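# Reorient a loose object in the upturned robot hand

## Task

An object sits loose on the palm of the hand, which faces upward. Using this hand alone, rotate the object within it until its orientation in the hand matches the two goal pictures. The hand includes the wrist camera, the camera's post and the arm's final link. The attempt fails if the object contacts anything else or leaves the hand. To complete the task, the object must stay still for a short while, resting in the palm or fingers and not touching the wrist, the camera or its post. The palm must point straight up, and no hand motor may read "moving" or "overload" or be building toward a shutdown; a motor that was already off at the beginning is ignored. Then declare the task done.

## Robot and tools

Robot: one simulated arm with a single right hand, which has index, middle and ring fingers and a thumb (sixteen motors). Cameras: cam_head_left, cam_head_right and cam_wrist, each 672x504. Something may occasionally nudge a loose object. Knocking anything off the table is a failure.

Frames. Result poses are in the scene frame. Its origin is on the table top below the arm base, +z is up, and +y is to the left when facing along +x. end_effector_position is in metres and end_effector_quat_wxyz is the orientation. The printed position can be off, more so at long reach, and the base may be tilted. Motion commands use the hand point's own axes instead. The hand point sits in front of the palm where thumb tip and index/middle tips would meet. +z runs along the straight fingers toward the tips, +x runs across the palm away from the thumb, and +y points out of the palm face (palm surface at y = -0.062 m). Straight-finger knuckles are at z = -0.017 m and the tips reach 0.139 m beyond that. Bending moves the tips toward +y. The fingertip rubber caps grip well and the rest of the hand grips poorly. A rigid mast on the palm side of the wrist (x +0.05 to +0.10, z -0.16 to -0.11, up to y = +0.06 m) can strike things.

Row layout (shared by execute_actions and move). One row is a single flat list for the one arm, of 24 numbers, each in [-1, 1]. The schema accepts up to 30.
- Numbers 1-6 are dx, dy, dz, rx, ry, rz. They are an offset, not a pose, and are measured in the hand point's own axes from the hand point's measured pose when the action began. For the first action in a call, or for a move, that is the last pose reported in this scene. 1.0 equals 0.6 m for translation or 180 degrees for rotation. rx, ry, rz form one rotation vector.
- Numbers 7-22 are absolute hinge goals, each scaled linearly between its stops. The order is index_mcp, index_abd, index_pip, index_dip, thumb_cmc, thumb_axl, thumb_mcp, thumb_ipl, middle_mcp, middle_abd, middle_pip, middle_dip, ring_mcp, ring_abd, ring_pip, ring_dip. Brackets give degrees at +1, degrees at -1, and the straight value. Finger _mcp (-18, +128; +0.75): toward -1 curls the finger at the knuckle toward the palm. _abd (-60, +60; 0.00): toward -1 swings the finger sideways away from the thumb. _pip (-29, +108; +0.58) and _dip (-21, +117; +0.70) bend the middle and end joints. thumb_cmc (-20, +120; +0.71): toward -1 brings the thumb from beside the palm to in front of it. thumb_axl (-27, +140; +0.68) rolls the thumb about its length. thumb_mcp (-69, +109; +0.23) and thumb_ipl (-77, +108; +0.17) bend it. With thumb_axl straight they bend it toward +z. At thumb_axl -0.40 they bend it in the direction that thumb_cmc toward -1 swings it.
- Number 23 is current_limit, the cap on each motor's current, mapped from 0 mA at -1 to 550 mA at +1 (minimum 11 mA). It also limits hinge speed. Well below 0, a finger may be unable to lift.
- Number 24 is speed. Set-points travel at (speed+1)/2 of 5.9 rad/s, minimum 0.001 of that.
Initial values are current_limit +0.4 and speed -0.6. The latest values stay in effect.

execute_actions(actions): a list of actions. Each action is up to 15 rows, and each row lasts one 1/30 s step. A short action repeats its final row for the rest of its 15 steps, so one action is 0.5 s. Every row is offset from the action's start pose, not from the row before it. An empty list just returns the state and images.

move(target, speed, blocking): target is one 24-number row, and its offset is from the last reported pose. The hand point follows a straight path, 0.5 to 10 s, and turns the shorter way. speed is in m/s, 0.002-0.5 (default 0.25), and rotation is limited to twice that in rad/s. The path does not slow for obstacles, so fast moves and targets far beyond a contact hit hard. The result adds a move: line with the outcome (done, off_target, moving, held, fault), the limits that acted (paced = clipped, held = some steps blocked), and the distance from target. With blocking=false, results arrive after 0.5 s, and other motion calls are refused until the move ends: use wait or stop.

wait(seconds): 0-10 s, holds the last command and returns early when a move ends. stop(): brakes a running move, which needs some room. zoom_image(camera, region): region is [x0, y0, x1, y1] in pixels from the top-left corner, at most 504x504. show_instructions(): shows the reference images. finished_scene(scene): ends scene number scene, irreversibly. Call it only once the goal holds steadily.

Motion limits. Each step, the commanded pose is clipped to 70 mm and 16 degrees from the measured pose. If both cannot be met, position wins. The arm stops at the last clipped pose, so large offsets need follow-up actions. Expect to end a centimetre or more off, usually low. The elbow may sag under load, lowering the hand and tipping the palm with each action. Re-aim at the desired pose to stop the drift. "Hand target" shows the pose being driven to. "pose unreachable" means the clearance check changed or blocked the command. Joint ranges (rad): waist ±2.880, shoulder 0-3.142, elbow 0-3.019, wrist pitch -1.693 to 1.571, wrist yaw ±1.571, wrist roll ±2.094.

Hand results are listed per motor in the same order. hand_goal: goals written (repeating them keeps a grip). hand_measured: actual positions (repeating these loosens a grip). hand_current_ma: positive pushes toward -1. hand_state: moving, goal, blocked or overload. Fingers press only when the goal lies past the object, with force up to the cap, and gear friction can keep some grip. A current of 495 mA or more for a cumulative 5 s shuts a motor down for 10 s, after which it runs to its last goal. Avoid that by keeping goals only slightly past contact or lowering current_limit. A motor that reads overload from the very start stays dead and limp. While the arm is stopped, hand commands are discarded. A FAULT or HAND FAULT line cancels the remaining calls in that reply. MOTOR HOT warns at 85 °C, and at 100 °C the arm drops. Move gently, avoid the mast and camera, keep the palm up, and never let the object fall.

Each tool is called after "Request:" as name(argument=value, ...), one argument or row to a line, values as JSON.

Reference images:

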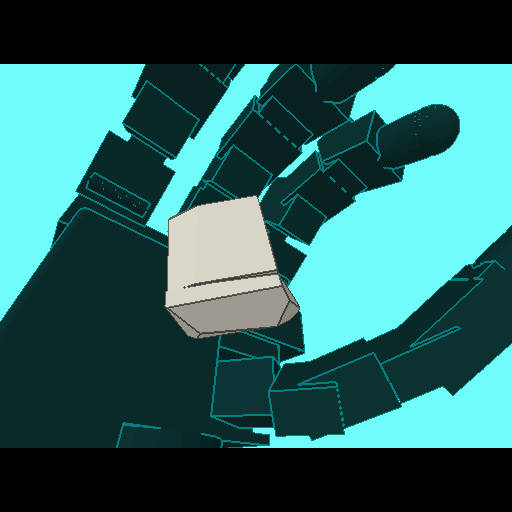

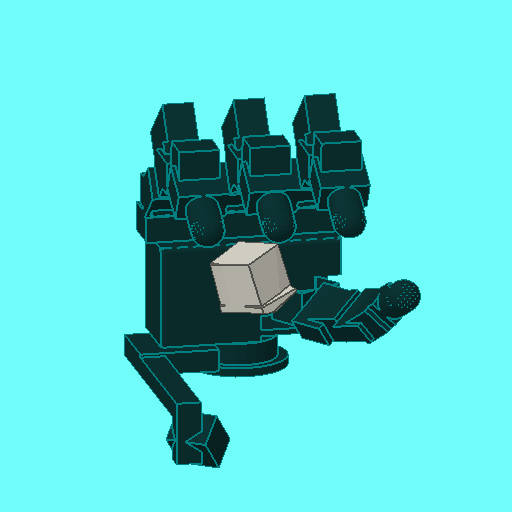

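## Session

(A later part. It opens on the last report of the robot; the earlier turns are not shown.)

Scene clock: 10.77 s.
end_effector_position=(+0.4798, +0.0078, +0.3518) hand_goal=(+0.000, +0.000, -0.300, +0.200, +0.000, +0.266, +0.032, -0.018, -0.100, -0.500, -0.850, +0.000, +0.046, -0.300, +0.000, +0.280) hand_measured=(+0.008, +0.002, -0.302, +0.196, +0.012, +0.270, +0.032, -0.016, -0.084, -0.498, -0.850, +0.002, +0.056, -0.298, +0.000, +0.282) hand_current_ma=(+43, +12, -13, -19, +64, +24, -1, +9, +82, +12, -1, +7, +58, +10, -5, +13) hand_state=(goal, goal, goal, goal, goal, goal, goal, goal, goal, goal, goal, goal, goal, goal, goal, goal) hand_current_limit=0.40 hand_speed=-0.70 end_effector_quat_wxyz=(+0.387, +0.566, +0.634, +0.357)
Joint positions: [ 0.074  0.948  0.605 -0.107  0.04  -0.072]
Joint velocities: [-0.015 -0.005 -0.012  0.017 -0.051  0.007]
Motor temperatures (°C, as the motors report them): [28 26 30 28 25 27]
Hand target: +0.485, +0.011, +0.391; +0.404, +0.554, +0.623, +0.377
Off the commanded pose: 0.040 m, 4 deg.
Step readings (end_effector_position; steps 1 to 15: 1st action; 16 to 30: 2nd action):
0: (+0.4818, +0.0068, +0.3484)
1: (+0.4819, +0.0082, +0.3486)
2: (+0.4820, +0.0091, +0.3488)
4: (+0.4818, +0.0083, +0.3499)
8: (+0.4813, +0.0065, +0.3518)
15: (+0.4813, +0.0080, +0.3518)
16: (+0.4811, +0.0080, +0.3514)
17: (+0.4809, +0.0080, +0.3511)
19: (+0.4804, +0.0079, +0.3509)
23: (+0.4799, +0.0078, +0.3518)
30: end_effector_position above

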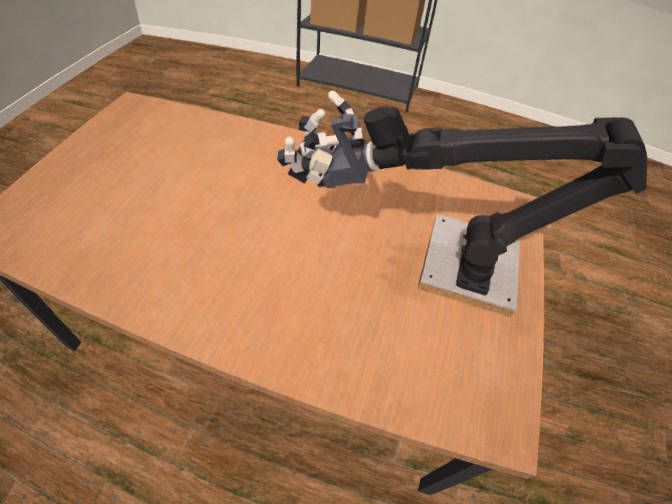

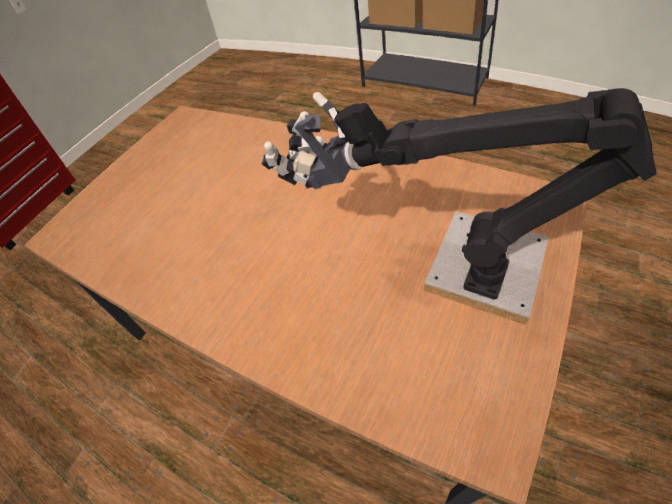

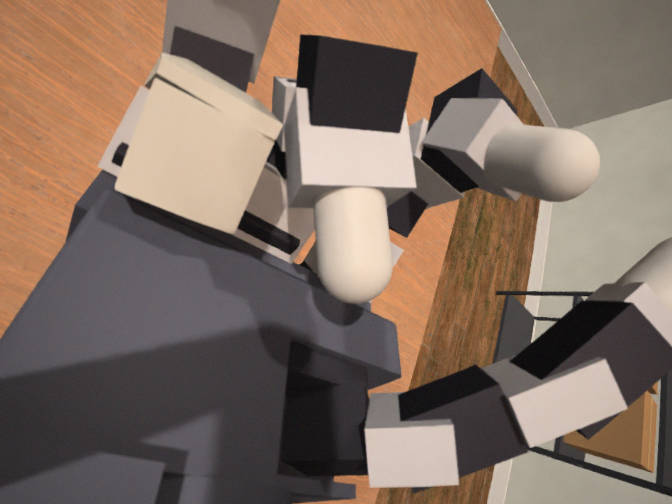

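Request:
execute_actions(
  actions=[
    [[0,0.064,-0.02,-0.05,0,0.04,0,0,-0.3,0.2,0,0.266,0.032,-0.018,-0.1,0,-0.3,0.2,-0.2,-0.3,0,0.28,0.4,-0.7]],
    [[0,0.064,-0.02,-0.04,0,0,0,0,-0.3,0.2,0,0.266,0.032,-0.018,-0.1,0,-0.3,0.2,-0.45,-0.3,0,0.28,0.4,-0.7]],
  ],
)

Scene clock: 11.90 s.
end_effector_position=(+0.4810, +0.0105, +0.3984) hand_goal=(+0.000, +0.000, -0.300, +0.200, +0.000, +0.266, +0.032, -0.018, -0.100, +0.000, -0.300, +0.200, -0.450, -0.300, +0.000, +0.280) hand_measured=(+0.010, +0.002, -0.302, +0.196, +0.010, +0.270, +0.032, -0.016, -0.086, -0.002, -0.306, +0.196, -0.136, -0.298, +0.000, +0.282) hand_current_ma=(+50, +10, -13, -19, +58, +23, -5, +8, +71, -14, -26, -19, +385, +7, -4, +13) hand_state=(goal, goal, goal, goal, goal, goal, goal, goal, goal, goal, goal, goal, blocked, goal, goal, goal) hand_current_limit=0.40 hand_speed=-0.70 end_effector_quat_wxyz=(+0.422, +0.561, +0.562, +0.438)
Joint positions: [0.114 0.955 0.601 0.101 0.08  0.045]
Joint velocities: [ 0.005 -0.005 -0.002 -0.002  0.051 -0.022]
Motor temperatures (°C, as the motors report them): [28 26 31 28 25 27]
Hand target: +0.482, +0.010, +0.419; +0.437, +0.550, +0.551, +0.450
Off the commanded pose: 0.021 m, 3 deg.
Step readings (end_effector_position; steps 1 to 15: 1st action; 16 to 30: 2nd action):
0: (+0.4798, +0.0078, +0.3518)
1: (+0.4800, +0.0066, +0.3552)
2: (+0.4805, +0.0059, +0.3600)
4: (+0.4813, +0.0082, +0.3713)
8: (+0.4811, +0.0124, +0.3798)
15: (+0.4815, +0.0107, +0.3788)
16: (+0.4816, +0.0106, +0.3818)
17: (+0.4816, +0.0105, +0.3854)
19: (+0.4812, +0.0105, +0.3942)
23: (+0.4810, +0.0105, +0.3984)
30: end_effector_position above

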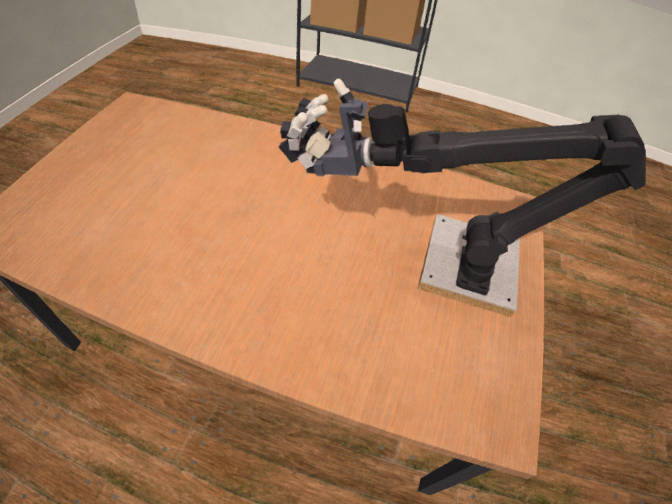

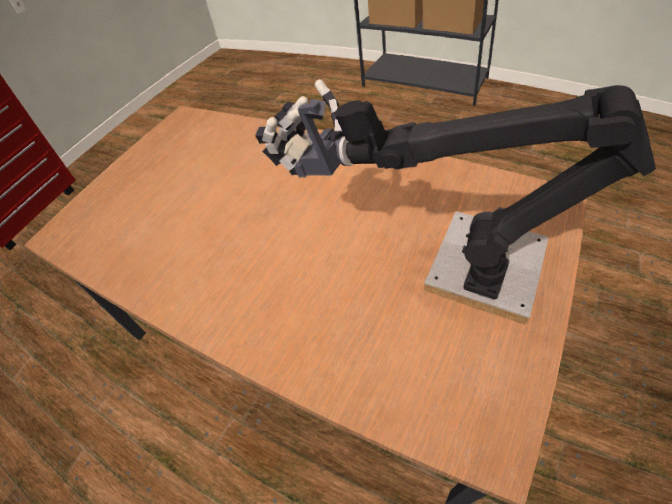

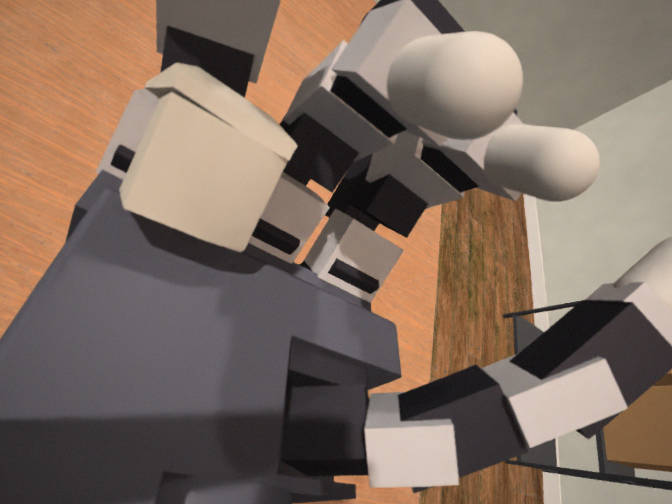

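Request:
execute_actions(
  actions=[
    [[0,0.04,0,-0.06,0,0,0,0,-0.3,0.2,0,0.266,0.032,-0.018,-0.1,0,-0.3,0.2,-0.05,0,0,0.28,0.4,-0.7]],
    [[0,0.04,0,-0.06,0,0,0,0,-0.3,0.2,0,0.266,0.032,-0.018,-0.25,0,-0.3,0.2,-0.05,0,0,0.28,0.4,-0.7]],
    [[0,0.03,0,-0.01,0,0,0,0,-0.3,0.2,0,0.266,0.032,-0.018,-0.35,0,-0.3,0.2,-0.05,0,0,0.28,0.4,-0.7]],
  ],
)

Scene clock: 13.57 s.
end_effector_position=(+0.4934, +0.0111, +0.4284) hand_goal=(+0.000, +0.000, -0.300, +0.200, +0.000, +0.266, +0.032, -0.018, -0.350, +0.000, -0.300, +0.200, -0.050, +0.000, +0.000, +0.280) hand_measured=(+0.010, +0.002, -0.302, +0.196, +0.010, +0.270, +0.032, -0.016, -0.348, -0.002, -0.306, +0.196, -0.040, -0.006, +0.000, +0.282) hand_current_ma=(+55, +10, -13, -19, +58, +23, -6, +7, +13, -13, -26, -19, +55, -29, -4, +12) hand_state=(goal, goal, goal, goal, goal, goal, goal, goal, goal, goal, goal, goal, goal, goal, goal, goal) hand_current_limit=0.40 hand_speed=-0.70 end_effector_quat_wxyz=(+0.498, +0.493, +0.482, +0.527)
Joint positions: [0.114 1.142 0.573 0.63  0.087 0.04 ]
Joint velocities: [-0.015 -0.005 -0.002  0.012 -0.051 -0.081]
Motor temperatures (°C, as the motors report them): [28 26 31 28 25 27]
Hand target: +0.492, +0.010, +0.446; +0.505, +0.485, +0.473, +0.534
Off the commanded pose: 0.018 m, 2 deg.
Step readings (end_effector_position; steps 1 to 15: 1st action; 16 to 30: 2nd action; 31 to 45: 3rd action):
0: (+0.4810, +0.0105, +0.3984)
1: (+0.4805, +0.0103, +0.4021)
2: (+0.4802, +0.0100, +0.4086)
4: (+0.4829, +0.0101, +0.4174)
8: (+0.4881, +0.0108, +0.4170)
15: (+0.4890, +0.0109, +0.4165)
16: (+0.4879, +0.0107, +0.4204)
17: (+0.4866, +0.0103, +0.4271)
19: (+0.4875, +0.0104, +0.4344)
23: (+0.4925, +0.0110, +0.4295)
30: (+0.4934, +0.0111, +0.4284)
31: (+0.4934, +0.0111, +0.4284)
32: (+0.4934, +0.0111, +0.4284)
34: (+0.4934, +0.0111, +0.4284)
38: (+0.4934, +0.0111, +0.4284)
45: end_effector_position above

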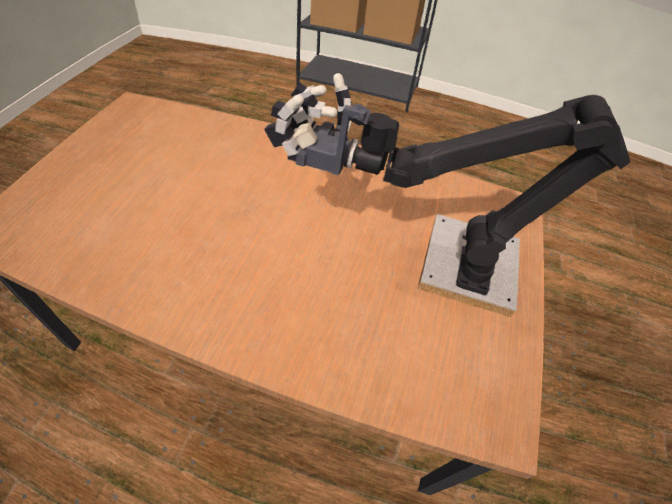

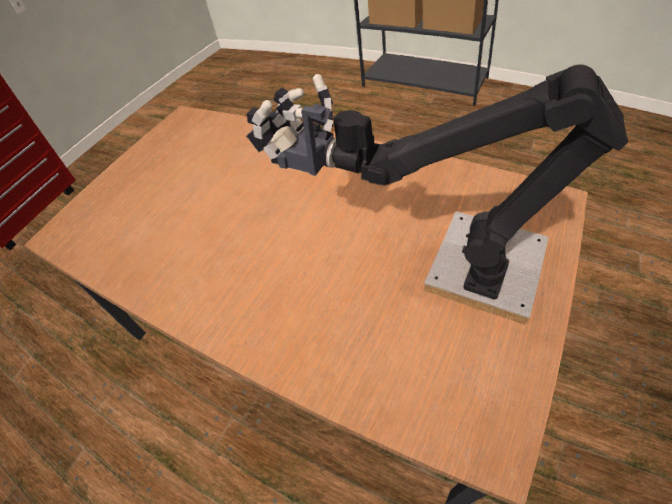

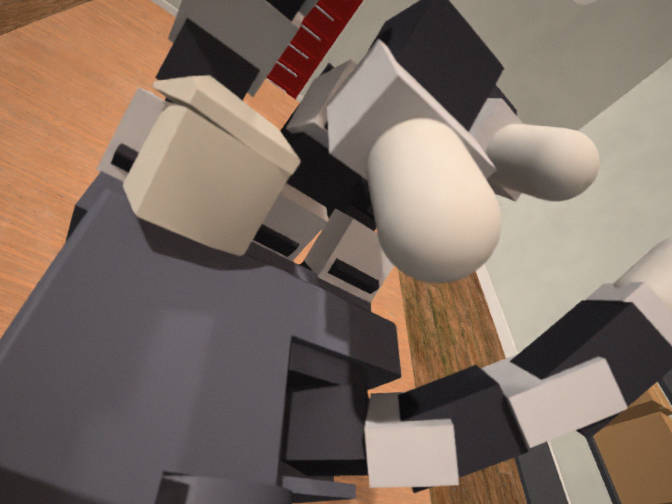

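Request:
execute_actions(
  actions=[
    [[0,0.03,0,-0.05,0,0,0,0,-0.3,0.2,-0.3,0.266,0.032,-0.018,-0.5,-0.4,-0.3,0.2,-0.1,0,0,0.28,0.4,-0.7]],
    [[0,0.03,0,-0.03,0,0,0,0,-0.3,0.2,-0.3,0.266,0.032,-0.018,-0.6,-0.4,-0.3,0.2,-0.4,0,0,0.28,0.7,-0.7]],
  ],
)

Scene clock: 14.77 s.
end_effector_position=(+0.4911, +0.0107, +0.4384) hand_goal=(+0.000, +0.000, -0.300, +0.200, -0.300, +0.266, +0.032, -0.018, -0.600, -0.400, -0.300, +0.200, -0.400, +0.000, +0.000, +0.280) hand_measured=(+0.008, +0.002, -0.302, +0.196, -0.292, +0.268, +0.032, -0.016, -0.456, -0.164, -0.292, +0.196, -0.084, -0.008, +0.000, +0.282) hand_current_ma=(+39, +10, -13, -19, +46, +19, -3, +7, +467, +467, +38, -18, +467, -31, -4, +12) hand_state=(goal, goal, goal, goal, goal, goal, goal, goal, blocked, blocked, goal, goal, blocked, goal, goal, goal) hand_current_limit=0.70 hand_speed=-0.70 end_effector_quat_wxyz=(+0.533, +0.451, +0.433, +0.570)
Joint positions: [0.114 1.263 0.571 0.926 0.089 0.039]
Joint velocities: [-0.005 -0.005 -0.012 -0.002  0.066  0.051]
Motor temperatures (°C, as the motors report them): [28 26 31 28 25 27]
Hand target: +0.491, +0.010, +0.450; +0.543, +0.441, +0.422, +0.577
Off the commanded pose: 0.012 m, 2 deg.
Step readings (end_effector_position; steps 1 to 15: 1st action; 16 to 30: 2nd action):
0: (+0.4934, +0.0111, +0.4284)
1: (+0.4920, +0.0109, +0.4319)
2: (+0.4902, +0.0105, +0.4370)
4: (+0.4891, +0.0104, +0.4413)
8: (+0.4941, +0.0109, +0.4333)
15: (+0.4946, +0.0110, +0.4324)
16: (+0.4936, +0.0109, +0.4343)
17: (+0.4923, +0.0108, +0.4366)
19: (+0.4905, +0.0106, +0.4396)
23: (+0.4911, +0.0107, +0.4384)
30: end_effector_position above

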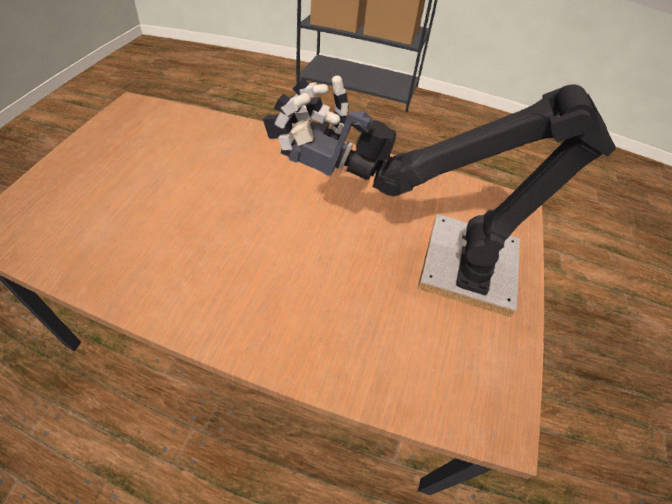

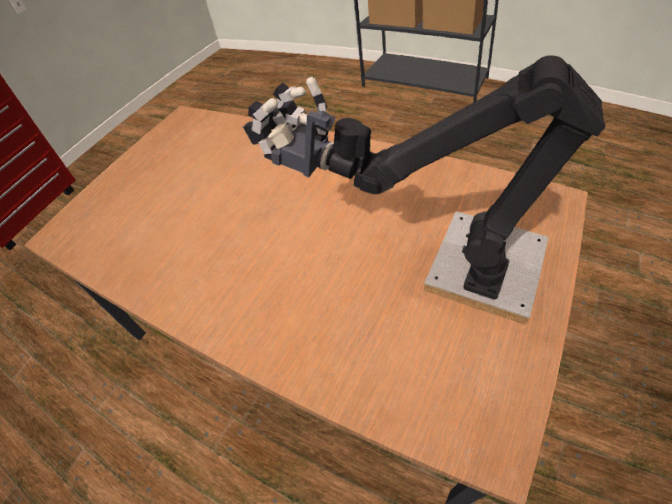

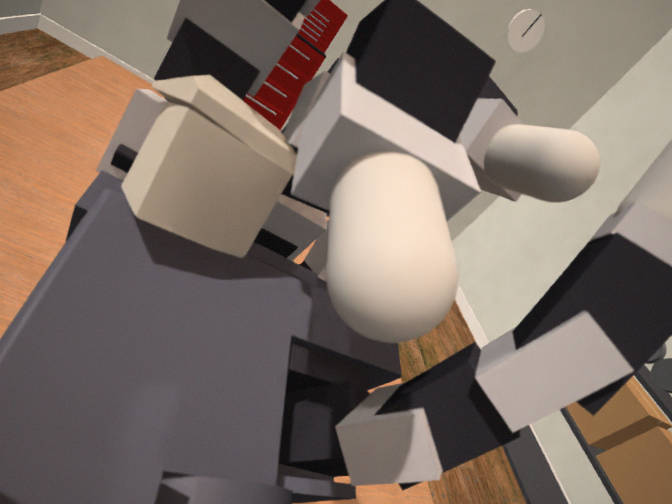

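Request:
execute_actions(
  actions=[
    [[0,0.022,0,-0.011,0,0,0,0.5,-0.3,0.2,-0.3,0.266,0.032,-0.018,-0.1,0.4,0,0.2,0,-0.8,0,0.28,0.5,-0.5]],
    [[0,0.022,0,-0.011,0,0,0,0.5,-0.3,0.2,-0.3,0.266,0.032,-0.018,-0.1,0.4,0,0.2,-0.2,-0.8,0,0.28,0.5,-0.7]],
    [[0,0.022,0,-0.011,0,0,0,0.5,-0.3,0.2,-0.3,0.266,0.032,-0.018,-0.3,0.4,0,0.2,-0.4,-0.8,0,0.28,0.5,-0.7]],
  ],
)

Scene clock: 16.47 s.
end_effector_position=(+0.4911, +0.0107, +0.4384) hand_goal=(+0.000, +0.500, -0.300, +0.200, -0.300, +0.266, +0.032, -0.018, -0.300, +0.400, +0.000, +0.200, -0.400, -0.800, +0.000, +0.280) hand_measured=(+0.008, +0.498, -0.302, +0.196, -0.292, +0.268, +0.032, -0.016, -0.228, +0.412, -0.006, +0.196, -0.308, -0.804, +0.000, +0.282) hand_current_ma=(+39, -5, -13, -19, +46, +19, -3, +7, +382, +52, -26, -18, +413, -22, -4, +12) hand_state=(goal, goal, goal, goal, goal, goal, goal, goal, blocked, goal, goal, goal, blocked, goal, goal, goal) hand_current_limit=0.50 hand_speed=-0.70 end_effector_quat_wxyz=(+0.533, +0.451, +0.433, +0.570)
Joint positions: [0.114 1.263 0.571 0.926 0.089 0.039]
Joint velocities: [-0.005  0.005  0.017  0.022  0.022 -0.051]
Motor temperatures (°C, as the motors report them): [28 26 31 28 25 27]
Hand target: +0.488, +0.010, +0.451; +0.541, +0.442, +0.423, +0.578
Off the commanded pose: 0.013 m, 2 deg.
Step readings (end_effector_position; steps 1 to 15: 1st action; 16 to 30: 2nd action; 31 to 45: 3rd action):
0: (+0.4911, +0.0107, +0.4384)
1: (+0.4911, +0.0107, +0.4384)
2: (+0.4911, +0.0107, +0.4384)
4: (+0.4911, +0.0107, +0.4384)
8: (+0.4911, +0.0107, +0.4384)
15: (+0.4911, +0.0107, +0.4384)
16: (+0.4911, +0.0107, +0.4384)
17: (+0.4911, +0.0107, +0.4384)
19: (+0.4911, +0.0107, +0.4384)
23: (+0.4911, +0.0107, +0.4384)
30: (+0.4911, +0.0107, +0.4384)
31: (+0.4911, +0.0107, +0.4384)
32: (+0.4911, +0.0107, +0.4384)
34: (+0.4911, +0.0107, +0.4384)
38: (+0.4911, +0.0107, +0.4384)
45: end_effector_position above

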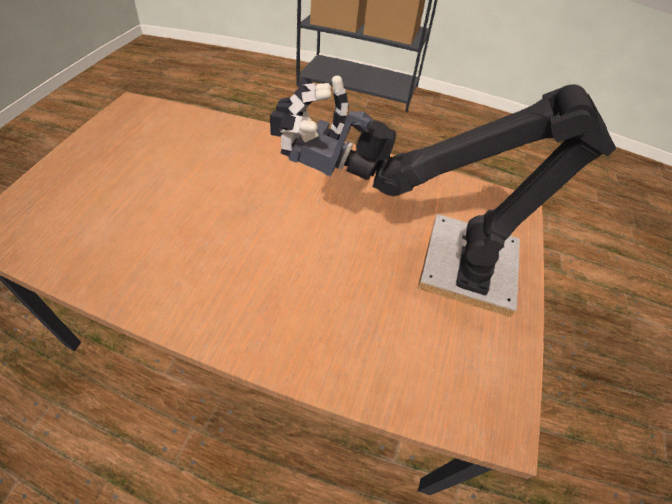

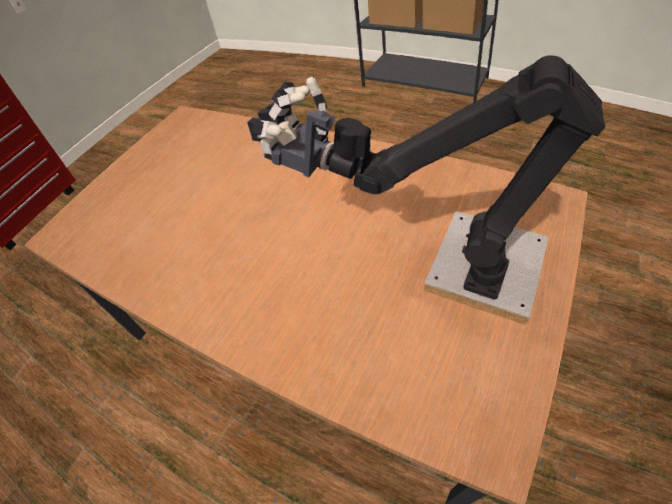

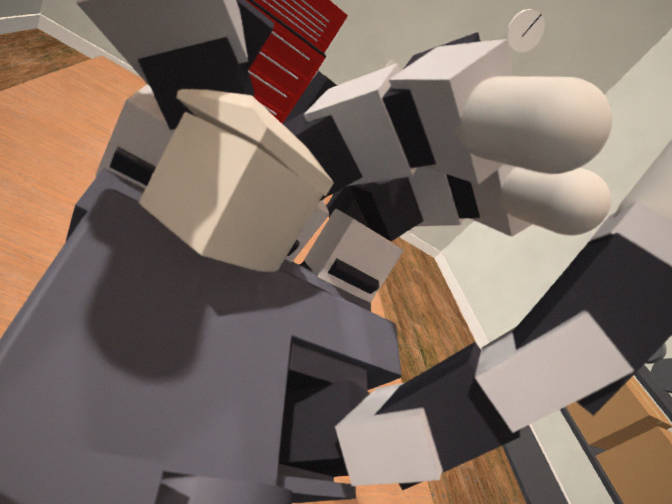

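Request:
execute_actions(
  actions=[
    [[0,0.022,0,-0.011,0,0,0,0.5,-0.3,0.2,-0.3,0.266,0.032,-0.018,0.1,0.2,0,0.2,0.1,-0.3,0,0.28,0.5,-0.7]],
    [[0,0.022,0,-0.011,0,0,0,0.5,-0.3,0.2,-0.3,0.266,0.032,-0.018,0.45,0,-0.3,0.2,0.45,0,-0.3,0.28,0.5,-0.7]],
    [[0,0.022,0,-0.011,0,0,0,0.5,-0.3,0.2,-0.3,0.266,0.032,-0.018,0.6,0,-0.4,0.2,0.6,0,-0.4,0.28,0.5,-0.7]],
  ],
)

Request:
zoom_image(
  camera="cam_head_left",
  region=[240,60,390,190],
)

Scene clock: 18.23 s.
end_effector_position=(+0.4911, +0.0107, +0.4384) hand_goal=(+0.000, +0.500, -0.300, +0.200, -0.300, +0.266, +0.032, -0.018, +0.600, +0.000, -0.400, +0.200, +0.600, +0.000, -0.400, +0.280) hand_measured=(+0.008, +0.498, -0.302, +0.196, -0.292, +0.268, +0.032, -0.016, +0.606, +0.004, -0.398, +0.196, +0.600, -0.004, -0.398, +0.282) hand_current_ma=(+39, -5, -13, -19, +46, +19, -3, +7, +35, +16, +14, -18, +46, -15, +11, +12) hand_state=(goal, goal, goal, goal, goal, goal, goal, goal, goal, goal, goal, goal, moving, goal, goal, goal) hand_current_limit=0.50 hand_speed=-0.70 end_effector_quat_wxyz=(+0.533, +0.451, +0.433, +0.570)
Joint positions: [0.114 1.263 0.571 0.926 0.089 0.039]
Joint velocities: [-0.005 -0.015 -0.002 -0.002 -0.007 -0.022]
Motor temperatures (°C, as the motors report them): [28 26 31 28 25 27]
Hand target: +0.488, +0.010, +0.451; +0.541, +0.442, +0.423, +0.578
Off the commanded pose: 0.013 m, 2 deg.
Step readings (end_effector_position; steps 1 to 15: 1st action; 16 to 30: 2nd action; 31 to 45: 3rd action):
0: (+0.4911, +0.0107, +0.4384)
1: (+0.4911, +0.0107, +0.4384)
2: (+0.4911, +0.0107, +0.4384)
4: (+0.4911, +0.0107, +0.4384)
8: (+0.4911, +0.0107, +0.4384)
15: (+0.4911, +0.0107, +0.4384)
16: (+0.4911, +0.0107, +0.4384)
17: (+0.4911, +0.0107, +0.4384)
19: (+0.4911, +0.0107, +0.4384)
23: (+0.4911, +0.0107, +0.4384)
30: (+0.4911, +0.0107, +0.4384)
31: (+0.4911, +0.0107, +0.4384)
32: (+0.4911, +0.0107, +0.4384)
34: (+0.4911, +0.0107, +0.4384)
38: (+0.4911, +0.0107, +0.4384)
45: end_effector_position above

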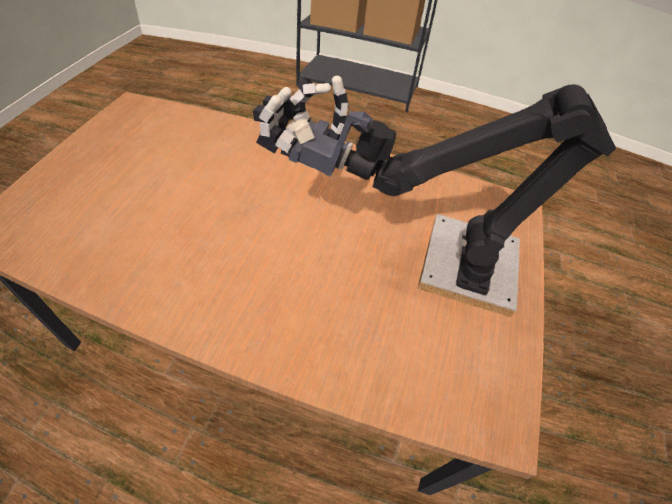

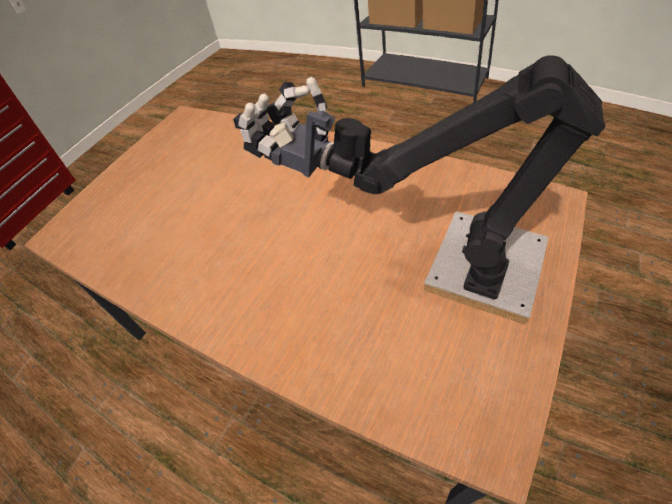

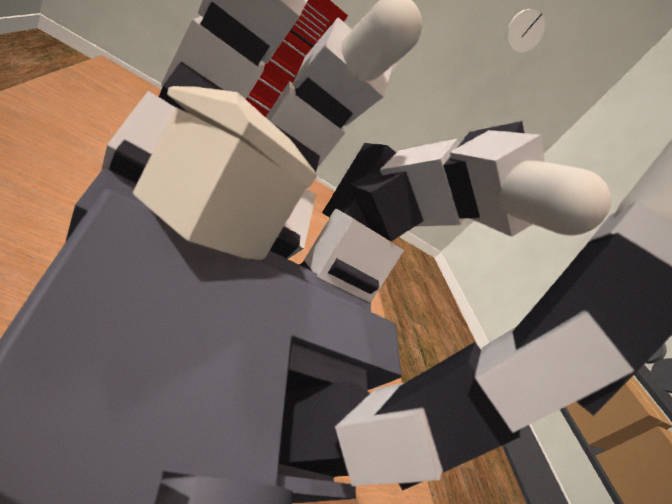

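Region (240, 60, 390, 190) of cam_head_left's 672x504 image, scaled by 3.360, with more detail than that image has; it fills the top 437 rows of this view, and the rest is white.

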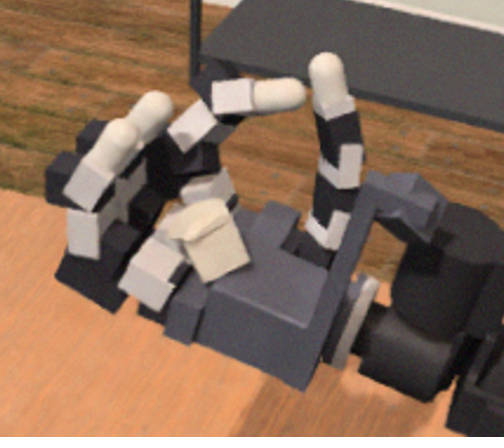

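Request:
execute_actions(
  actions=[
    [[0,0.022,0,-0.011,0,0,0,0.5,-0.3,0.2,-0.3,0.266,0.032,-0.018,0.75,0,-1,-0.4,0.75,0,-1,-0.4,0.5,-0.4]],
    [[0,0.022,0,-0.011,0,0,0,0.5,-0.3,0.2,-0.3,0.266,0.032,-0.018,0.5,0,-1,-0.4,0.5,0,-1,-0.4,0.5,-0.7]],
    [[0,0.022,0,-0.011,0,0,0,0.5,-0.3,0.2,-0.3,0.266,0.032,-0.018,0.35,0,-1,-0.2,0.35,0,-1,-0.2,0.5,-0.7]],
  ],
)

Request:
zoom_image(
  camera="cam_head_left",
  region=[240,60,390,190],
)

Scene clock: 19.90 s.
end_effector_position=(+0.4911, +0.0107, +0.4384) hand_goal=(+0.000, +0.500, -0.300, +0.200, -0.300, +0.266, +0.032, -0.018, +0.350, +0.000, -1.000, -0.200, +0.350, +0.000, -1.000, -0.200) hand_measured=(+0.008, +0.498, -0.302, +0.196, -0.292, +0.268, +0.032, -0.016, +0.364, -0.006, -1.000, -0.206, +0.676, +0.004, -0.934, -0.172) hand_current_ma=(+39, -5, -13, -19, +46, +19, -3, +7, +70, -29, +1, -31, +411, +16, +333, +144) hand_state=(goal, goal, goal, goal, goal, goal, goal, goal, goal, goal, goal, goal, moving, goal, blocked, moving) hand_current_limit=0.50 hand_speed=-0.70 end_effector_quat_wxyz=(+0.533, +0.451, +0.433, +0.570)
Joint positions: [0.114 1.263 0.571 0.926 0.089 0.039]
Joint velocities: [-0.005  0.005  0.017 -0.017 -0.007 -0.125]
Motor temperatures (°C, as the motors report them): [28 26 31 28 25 27]
Hand target: +0.488, +0.010, +0.451; +0.541, +0.442, +0.423, +0.578
Off the commanded pose: 0.013 m, 2 deg.
Step readings (end_effector_position; steps 1 to 15: 1st action; 16 to 30: 2nd action; 31 to 45: 3rd action):
0: (+0.4911, +0.0107, +0.4384)
1: (+0.4911, +0.0107, +0.4384)
2: (+0.4911, +0.0107, +0.4384)
4: (+0.4911, +0.0107, +0.4384)
8: (+0.4911, +0.0107, +0.4384)
15: (+0.4911, +0.0107, +0.4384)
16: (+0.4911, +0.0107, +0.4384)
17: (+0.4911, +0.0107, +0.4384)
19: (+0.4911, +0.0107, +0.4384)
23: (+0.4911, +0.0107, +0.4384)
30: (+0.4911, +0.0107, +0.4384)
31: (+0.4911, +0.0107, +0.4384)
32: (+0.4911, +0.0107, +0.4384)
34: (+0.4911, +0.0107, +0.4384)
38: (+0.4911, +0.0107, +0.4384)
45: end_effector_position above

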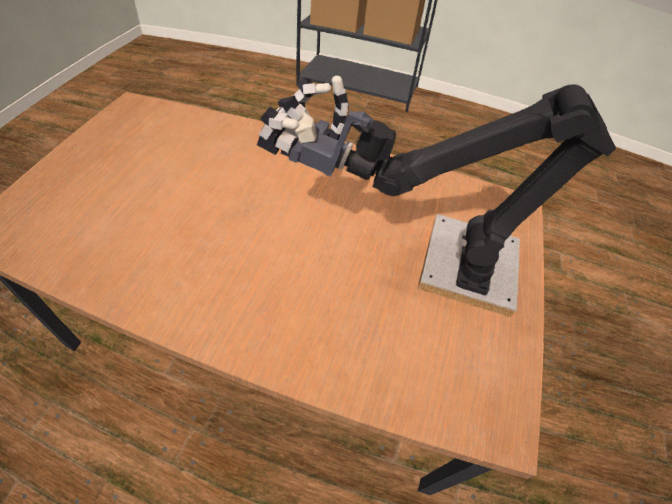

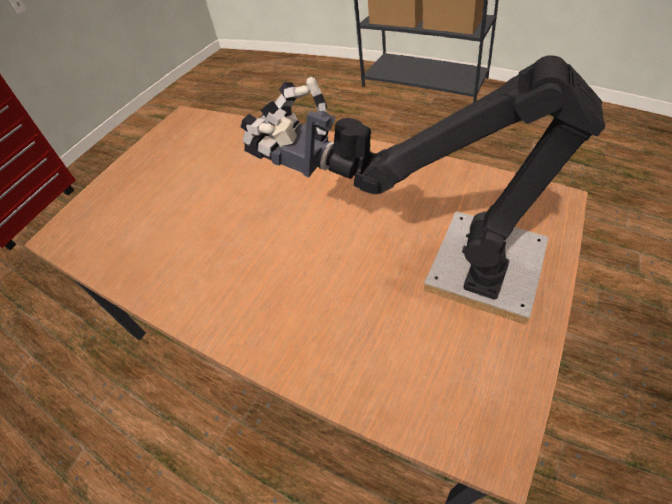

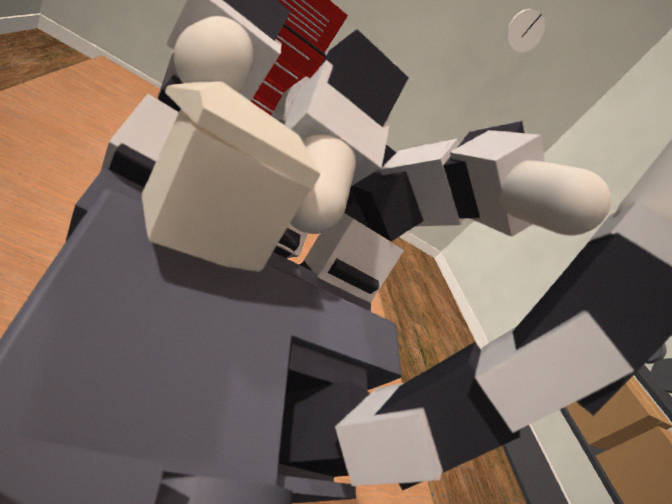

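Region (240, 60, 390, 190) of cam_head_left's 672x504 image, scaled by 3.360, with more detail than that image has; it fills the top 437 rows of this view, and the rest is white.

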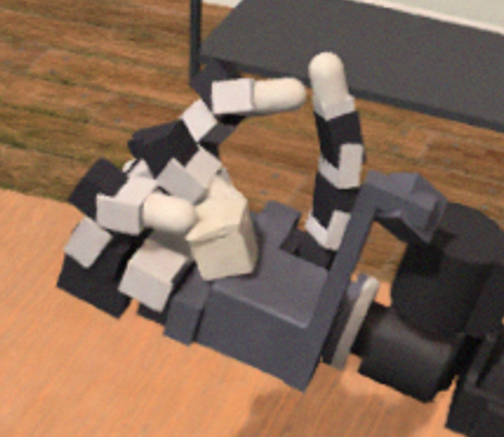

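Drag the lid up by extending the ring while pressing.

Request:
execute_actions(
  actions=[
    [[0,0.022,0,-0.011,0,0,0,0.5,-0.3,0.2,-0.3,0.266,0.032,-0.018,0.3,0,-1,-0.2,0.45,0,-0.8,-0.1,0.5,-0.8]],
    [[0,0.022,0,-0.011,0,0,0,0.5,-0.3,0.2,-0.3,0.266,0.032,-0.018,0.3,0,-1,-0.2,0.3,0,-0.7,-0.1,0.5,-0.8]],
  ],
)

Scene clock: 21.03 s.
end_effector_position=(+0.4911, +0.0107, +0.4384) hand_goal=(+0.000, +0.500, -0.300, +0.200, -0.300, +0.266, +0.032, -0.018, +0.300, +0.000, -1.000, -0.200, +0.300, +0.000, -0.700, -0.100) hand_measured=(+0.008, +0.498, -0.302, +0.196, -0.292, +0.268, +0.032, -0.016, +0.312, -0.004, -1.000, -0.202, +0.314, +0.004, -0.708, -0.104) hand_current_ma=(+39, -5, -13, -19, +46, +19, -3, +7, +69, -17, +1, -7, +73, +15, -37, -19) hand_state=(goal, goal, goal, goal, goal, goal, goal, goal, goal, goal, goal, goal, goal, goal, goal, goal) hand_current_limit=0.50 hand_speed=-0.80 end_effector_quat_wxyz=(+0.533, +0.451, +0.433, +0.570)
Joint positions: [0.114 1.263 0.571 0.926 0.089 0.039]
Joint velocities: [-0.005  0.005 -0.022  0.007  0.007  0.037]
Motor temperatures (°C, as the motors report them): [28 26 31 28 25 27]
Hand target: +0.488, +0.010, +0.451; +0.541, +0.442, +0.423, +0.578
Off the commanded pose: 0.013 m, 2 deg.
Step readings (end_effector_position; steps 1 to 15: 1st action; 16 to 30: 2nd action):
0: (+0.4911, +0.0107, +0.4384)
1: (+0.4911, +0.0107, +0.4384)
2: (+0.4911, +0.0107, +0.4384)
4: (+0.4911, +0.0107, +0.4384)
8: (+0.4911, +0.0107, +0.4384)
15: (+0.4911, +0.0107, +0.4384)
16: (+0.4911, +0.0107, +0.4384)
17: (+0.4911, +0.0107, +0.4384)
19: (+0.4911, +0.0107, +0.4384)
23: (+0.4911, +0.0107, +0.4384)
30: end_effector_position above

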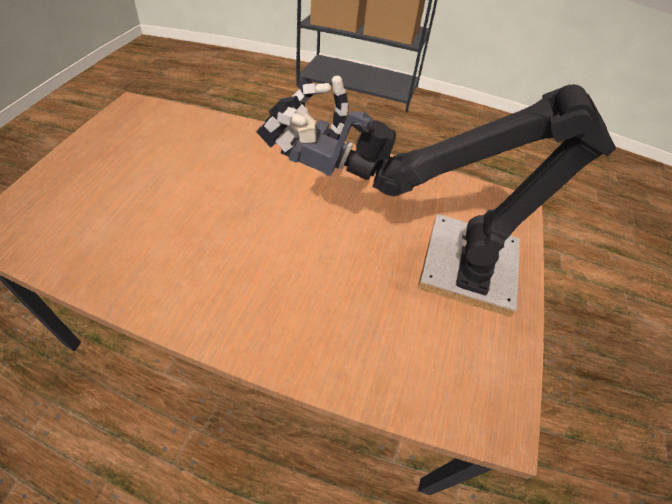

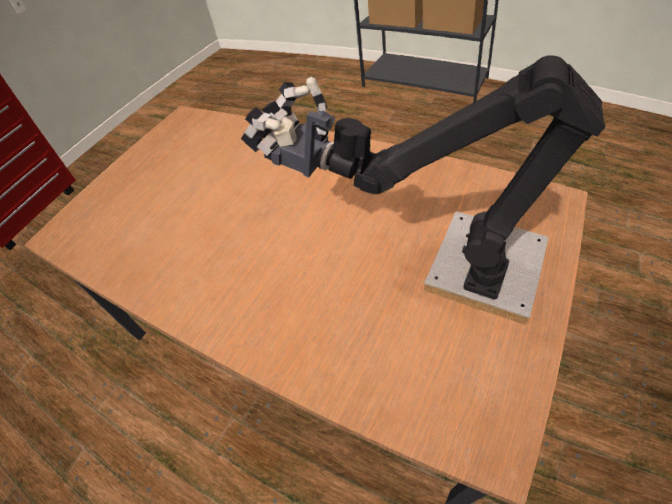

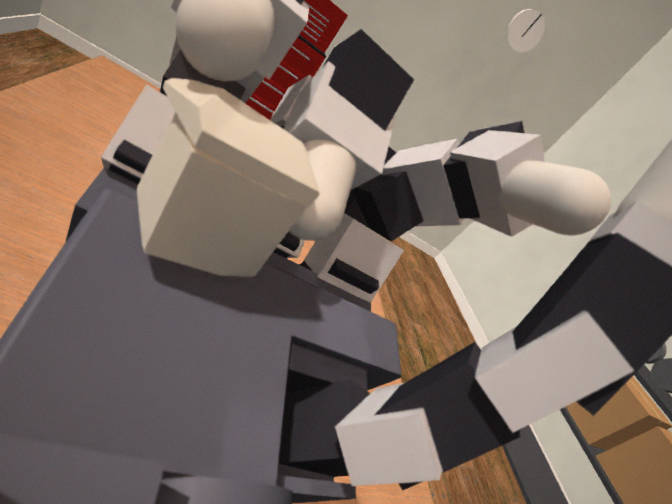

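Request:
execute_actions(
  actions=[
    [[0,0.022,0,-0.011,0,0,0,0.5,-0.3,0.2,-0.3,0.266,0.032,-0.018,0.15,0,-0.95,-0.1,0.1,0,-0.65,-0.1,0.5,-0.8]],
    [[0,0.022,0,-0.011,0,0,0,0.5,-0.3,0.2,-0.3,0.266,0.032,-0.018,0,0,-0.9,0,-0.1,0,-0.5,0,0.5,-0.8]],
  ],
)

Scene clock: 22.23 s.
end_effector_position=(+0.4911, +0.0107, +0.4384) hand_goal=(+0.000, +0.500, -0.300, +0.200, -0.300, +0.266, +0.032, -0.018, +0.000, +0.000, -0.900, +0.000, -0.100, +0.000, -0.500, +0.000) hand_measured=(+0.008, +0.498, -0.302, +0.196, -0.292, +0.268, +0.032, -0.016, +0.008, -0.002, -0.908, -0.004, -0.088, +0.004, -0.508, -0.004) hand_current_ma=(+39, -5, -13, -19, +46, +19, -3, +7, +41, -14, -44, -17, +12, +15, -43, -21) hand_state=(goal, goal, goal, goal, goal, goal, goal, goal, goal, goal, goal, goal, moving, goal, goal, goal) hand_current_limit=0.50 hand_speed=-0.80 end_effector_quat_wxyz=(+0.533, +0.451, +0.433, +0.570)
Joint positions: [0.114 1.263 0.571 0.926 0.089 0.039]
Joint velocities: [-0.015 -0.015 -0.007 -0.002  0.022  0.007]
Motor temperatures (°C, as the motors report them): [28 26 31 28 25 27]
Hand target: +0.488, +0.010, +0.451; +0.541, +0.442, +0.423, +0.578
Off the commanded pose: 0.013 m, 2 deg.
Step readings (end_effector_position; steps 1 to 15: 1st action; 16 to 30: 2nd action):
0: (+0.4911, +0.0107, +0.4384)
1: (+0.4911, +0.0107, +0.4384)
2: (+0.4911, +0.0107, +0.4384)
4: (+0.4911, +0.0107, +0.4384)
8: (+0.4911, +0.0107, +0.4384)
15: (+0.4911, +0.0107, +0.4384)
16: (+0.4911, +0.0107, +0.4384)
17: (+0.4911, +0.0107, +0.4384)
19: (+0.4911, +0.0107, +0.4384)
23: (+0.4911, +0.0107, +0.4384)
30: end_effector_position above

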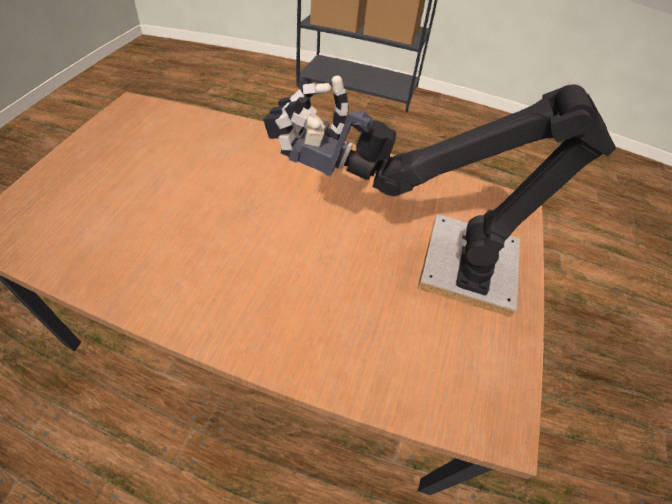

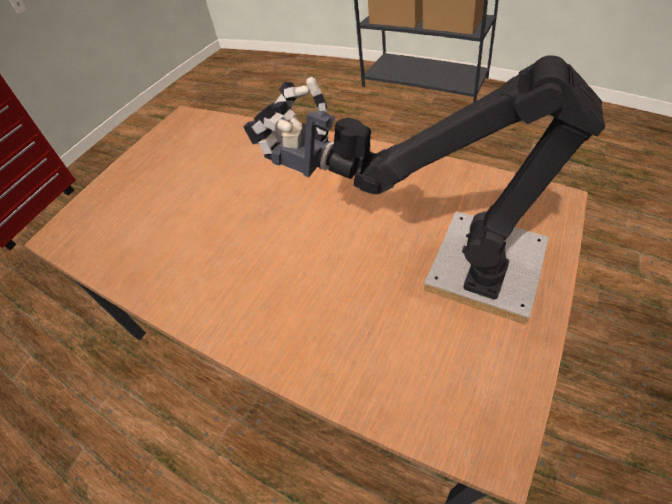

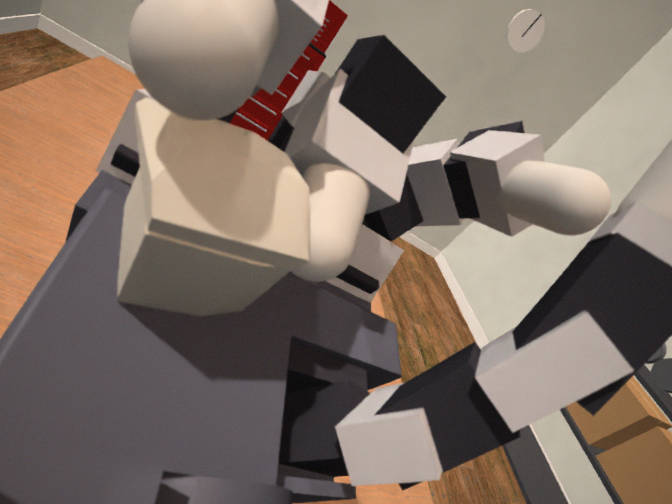

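Request:
execute_actions(
  actions=[
    [[0,0.04,0,0.03,0,0,0,0.5,-0.3,0.2,-0.3,0.266,0.032,-0.018,0,0,-0.9,0,-0.1,-0.9,-0.2,0.3,0.5,-0.4]],
    [[0,0.05,0,-0.011,0,0,0,0.5,-0.3,0.2,-0.3,0.266,0.032,-0.018,0,0,-0.9,0,-0.45,-0.9,-0.35,0.2,0.5,-0.6]],
    [[0,0.05,0,-0.015,0,0,0,0.5,-0.3,0.2,-0.3,0.266,0.032,-0.018,0,0,-0.9,0,-0.45,-0.9,-0.6,-0.1,0.5,-0.7]],
  ],
)

Scene clock: 24.00 s.
end_effector_position=(+0.4702, +0.0095, +0.4635) hand_goal=(+0.000, +0.500, -0.300, +0.200, -0.300, +0.266, +0.032, -0.018, +0.000, +0.000, -0.900, +0.000, -0.450, -0.900, -0.600, -0.100) hand_measured=(+0.004, +0.500, -0.302, +0.196, -0.292, +0.268, +0.032, -0.016, +0.010, -0.018, -0.908, -0.004, -0.442, -0.908, -0.508, -0.026) hand_current_ma=(+25, -4, -13, -19, +44, +16, +1, +7, +60, -96, -38, -33, +39, -31, +413, +378) hand_state=(goal, goal, goal, goal, goal, goal, goal, goal, moving, moving, goal, moving, goal, goal, blocked, moving) hand_current_limit=0.50 hand_speed=-0.70 end_effector_quat_wxyz=(+0.513, +0.474, +0.462, +0.547)
Joint positions: [0.114 1.056 0.569 0.623 0.084 0.039]
Joint velocities: [-0.015 -0.024 -0.002 -0.012  0.007  0.007]
Motor temperatures (°C, as the motors report them): [28 26 31 28 25 27]
Hand target: +0.470, +0.008, +0.487; +0.522, +0.465, +0.452, +0.555
Off the commanded pose: 0.024 m, 2 deg.
Step readings (end_effector_position; steps 1 to 15: 1st action; 16 to 30: 2nd action; 31 to 45: 3rd action):
0: (+0.4911, +0.0107, +0.4384)
1: (+0.4931, +0.0110, +0.4353)
2: (+0.4950, +0.0116, +0.4315)
4: (+0.4924, +0.0115, +0.4322)
8: (+0.4796, +0.0104, +0.4518)
15: (+0.4795, +0.0104, +0.4513)
16: (+0.4799, +0.0105, +0.4503)
17: (+0.4798, +0.0105, +0.4498)
19: (+0.4785, +0.0103, +0.4512)
23: (+0.4747, +0.0100, +0.4570)
30: (+0.4743, +0.0099, +0.4577)
31: (+0.4743, +0.0099, +0.4576)
32: (+0.4739, +0.0099, +0.4580)
34: (+0.4728, +0.0098, +0.4595)
38: (+0.4705, +0.0096, +0.4631)
45: end_effector_position above

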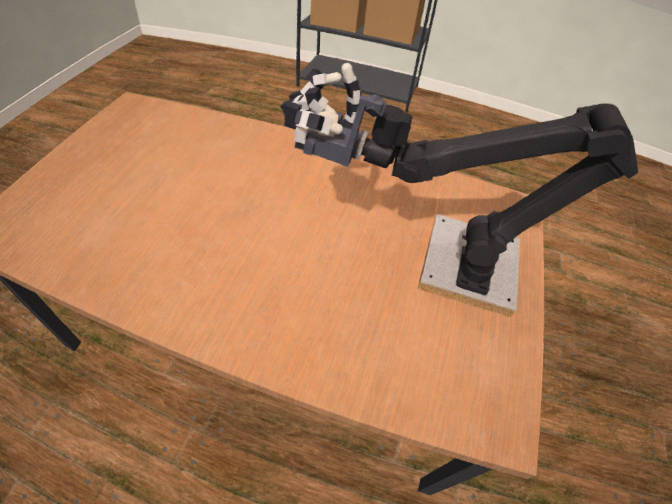

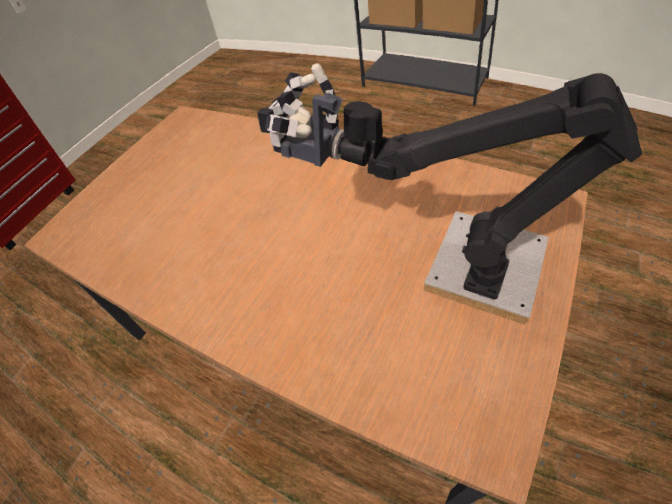

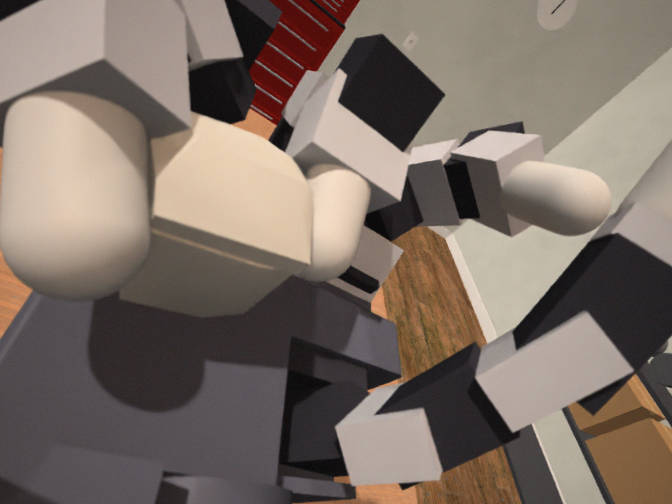

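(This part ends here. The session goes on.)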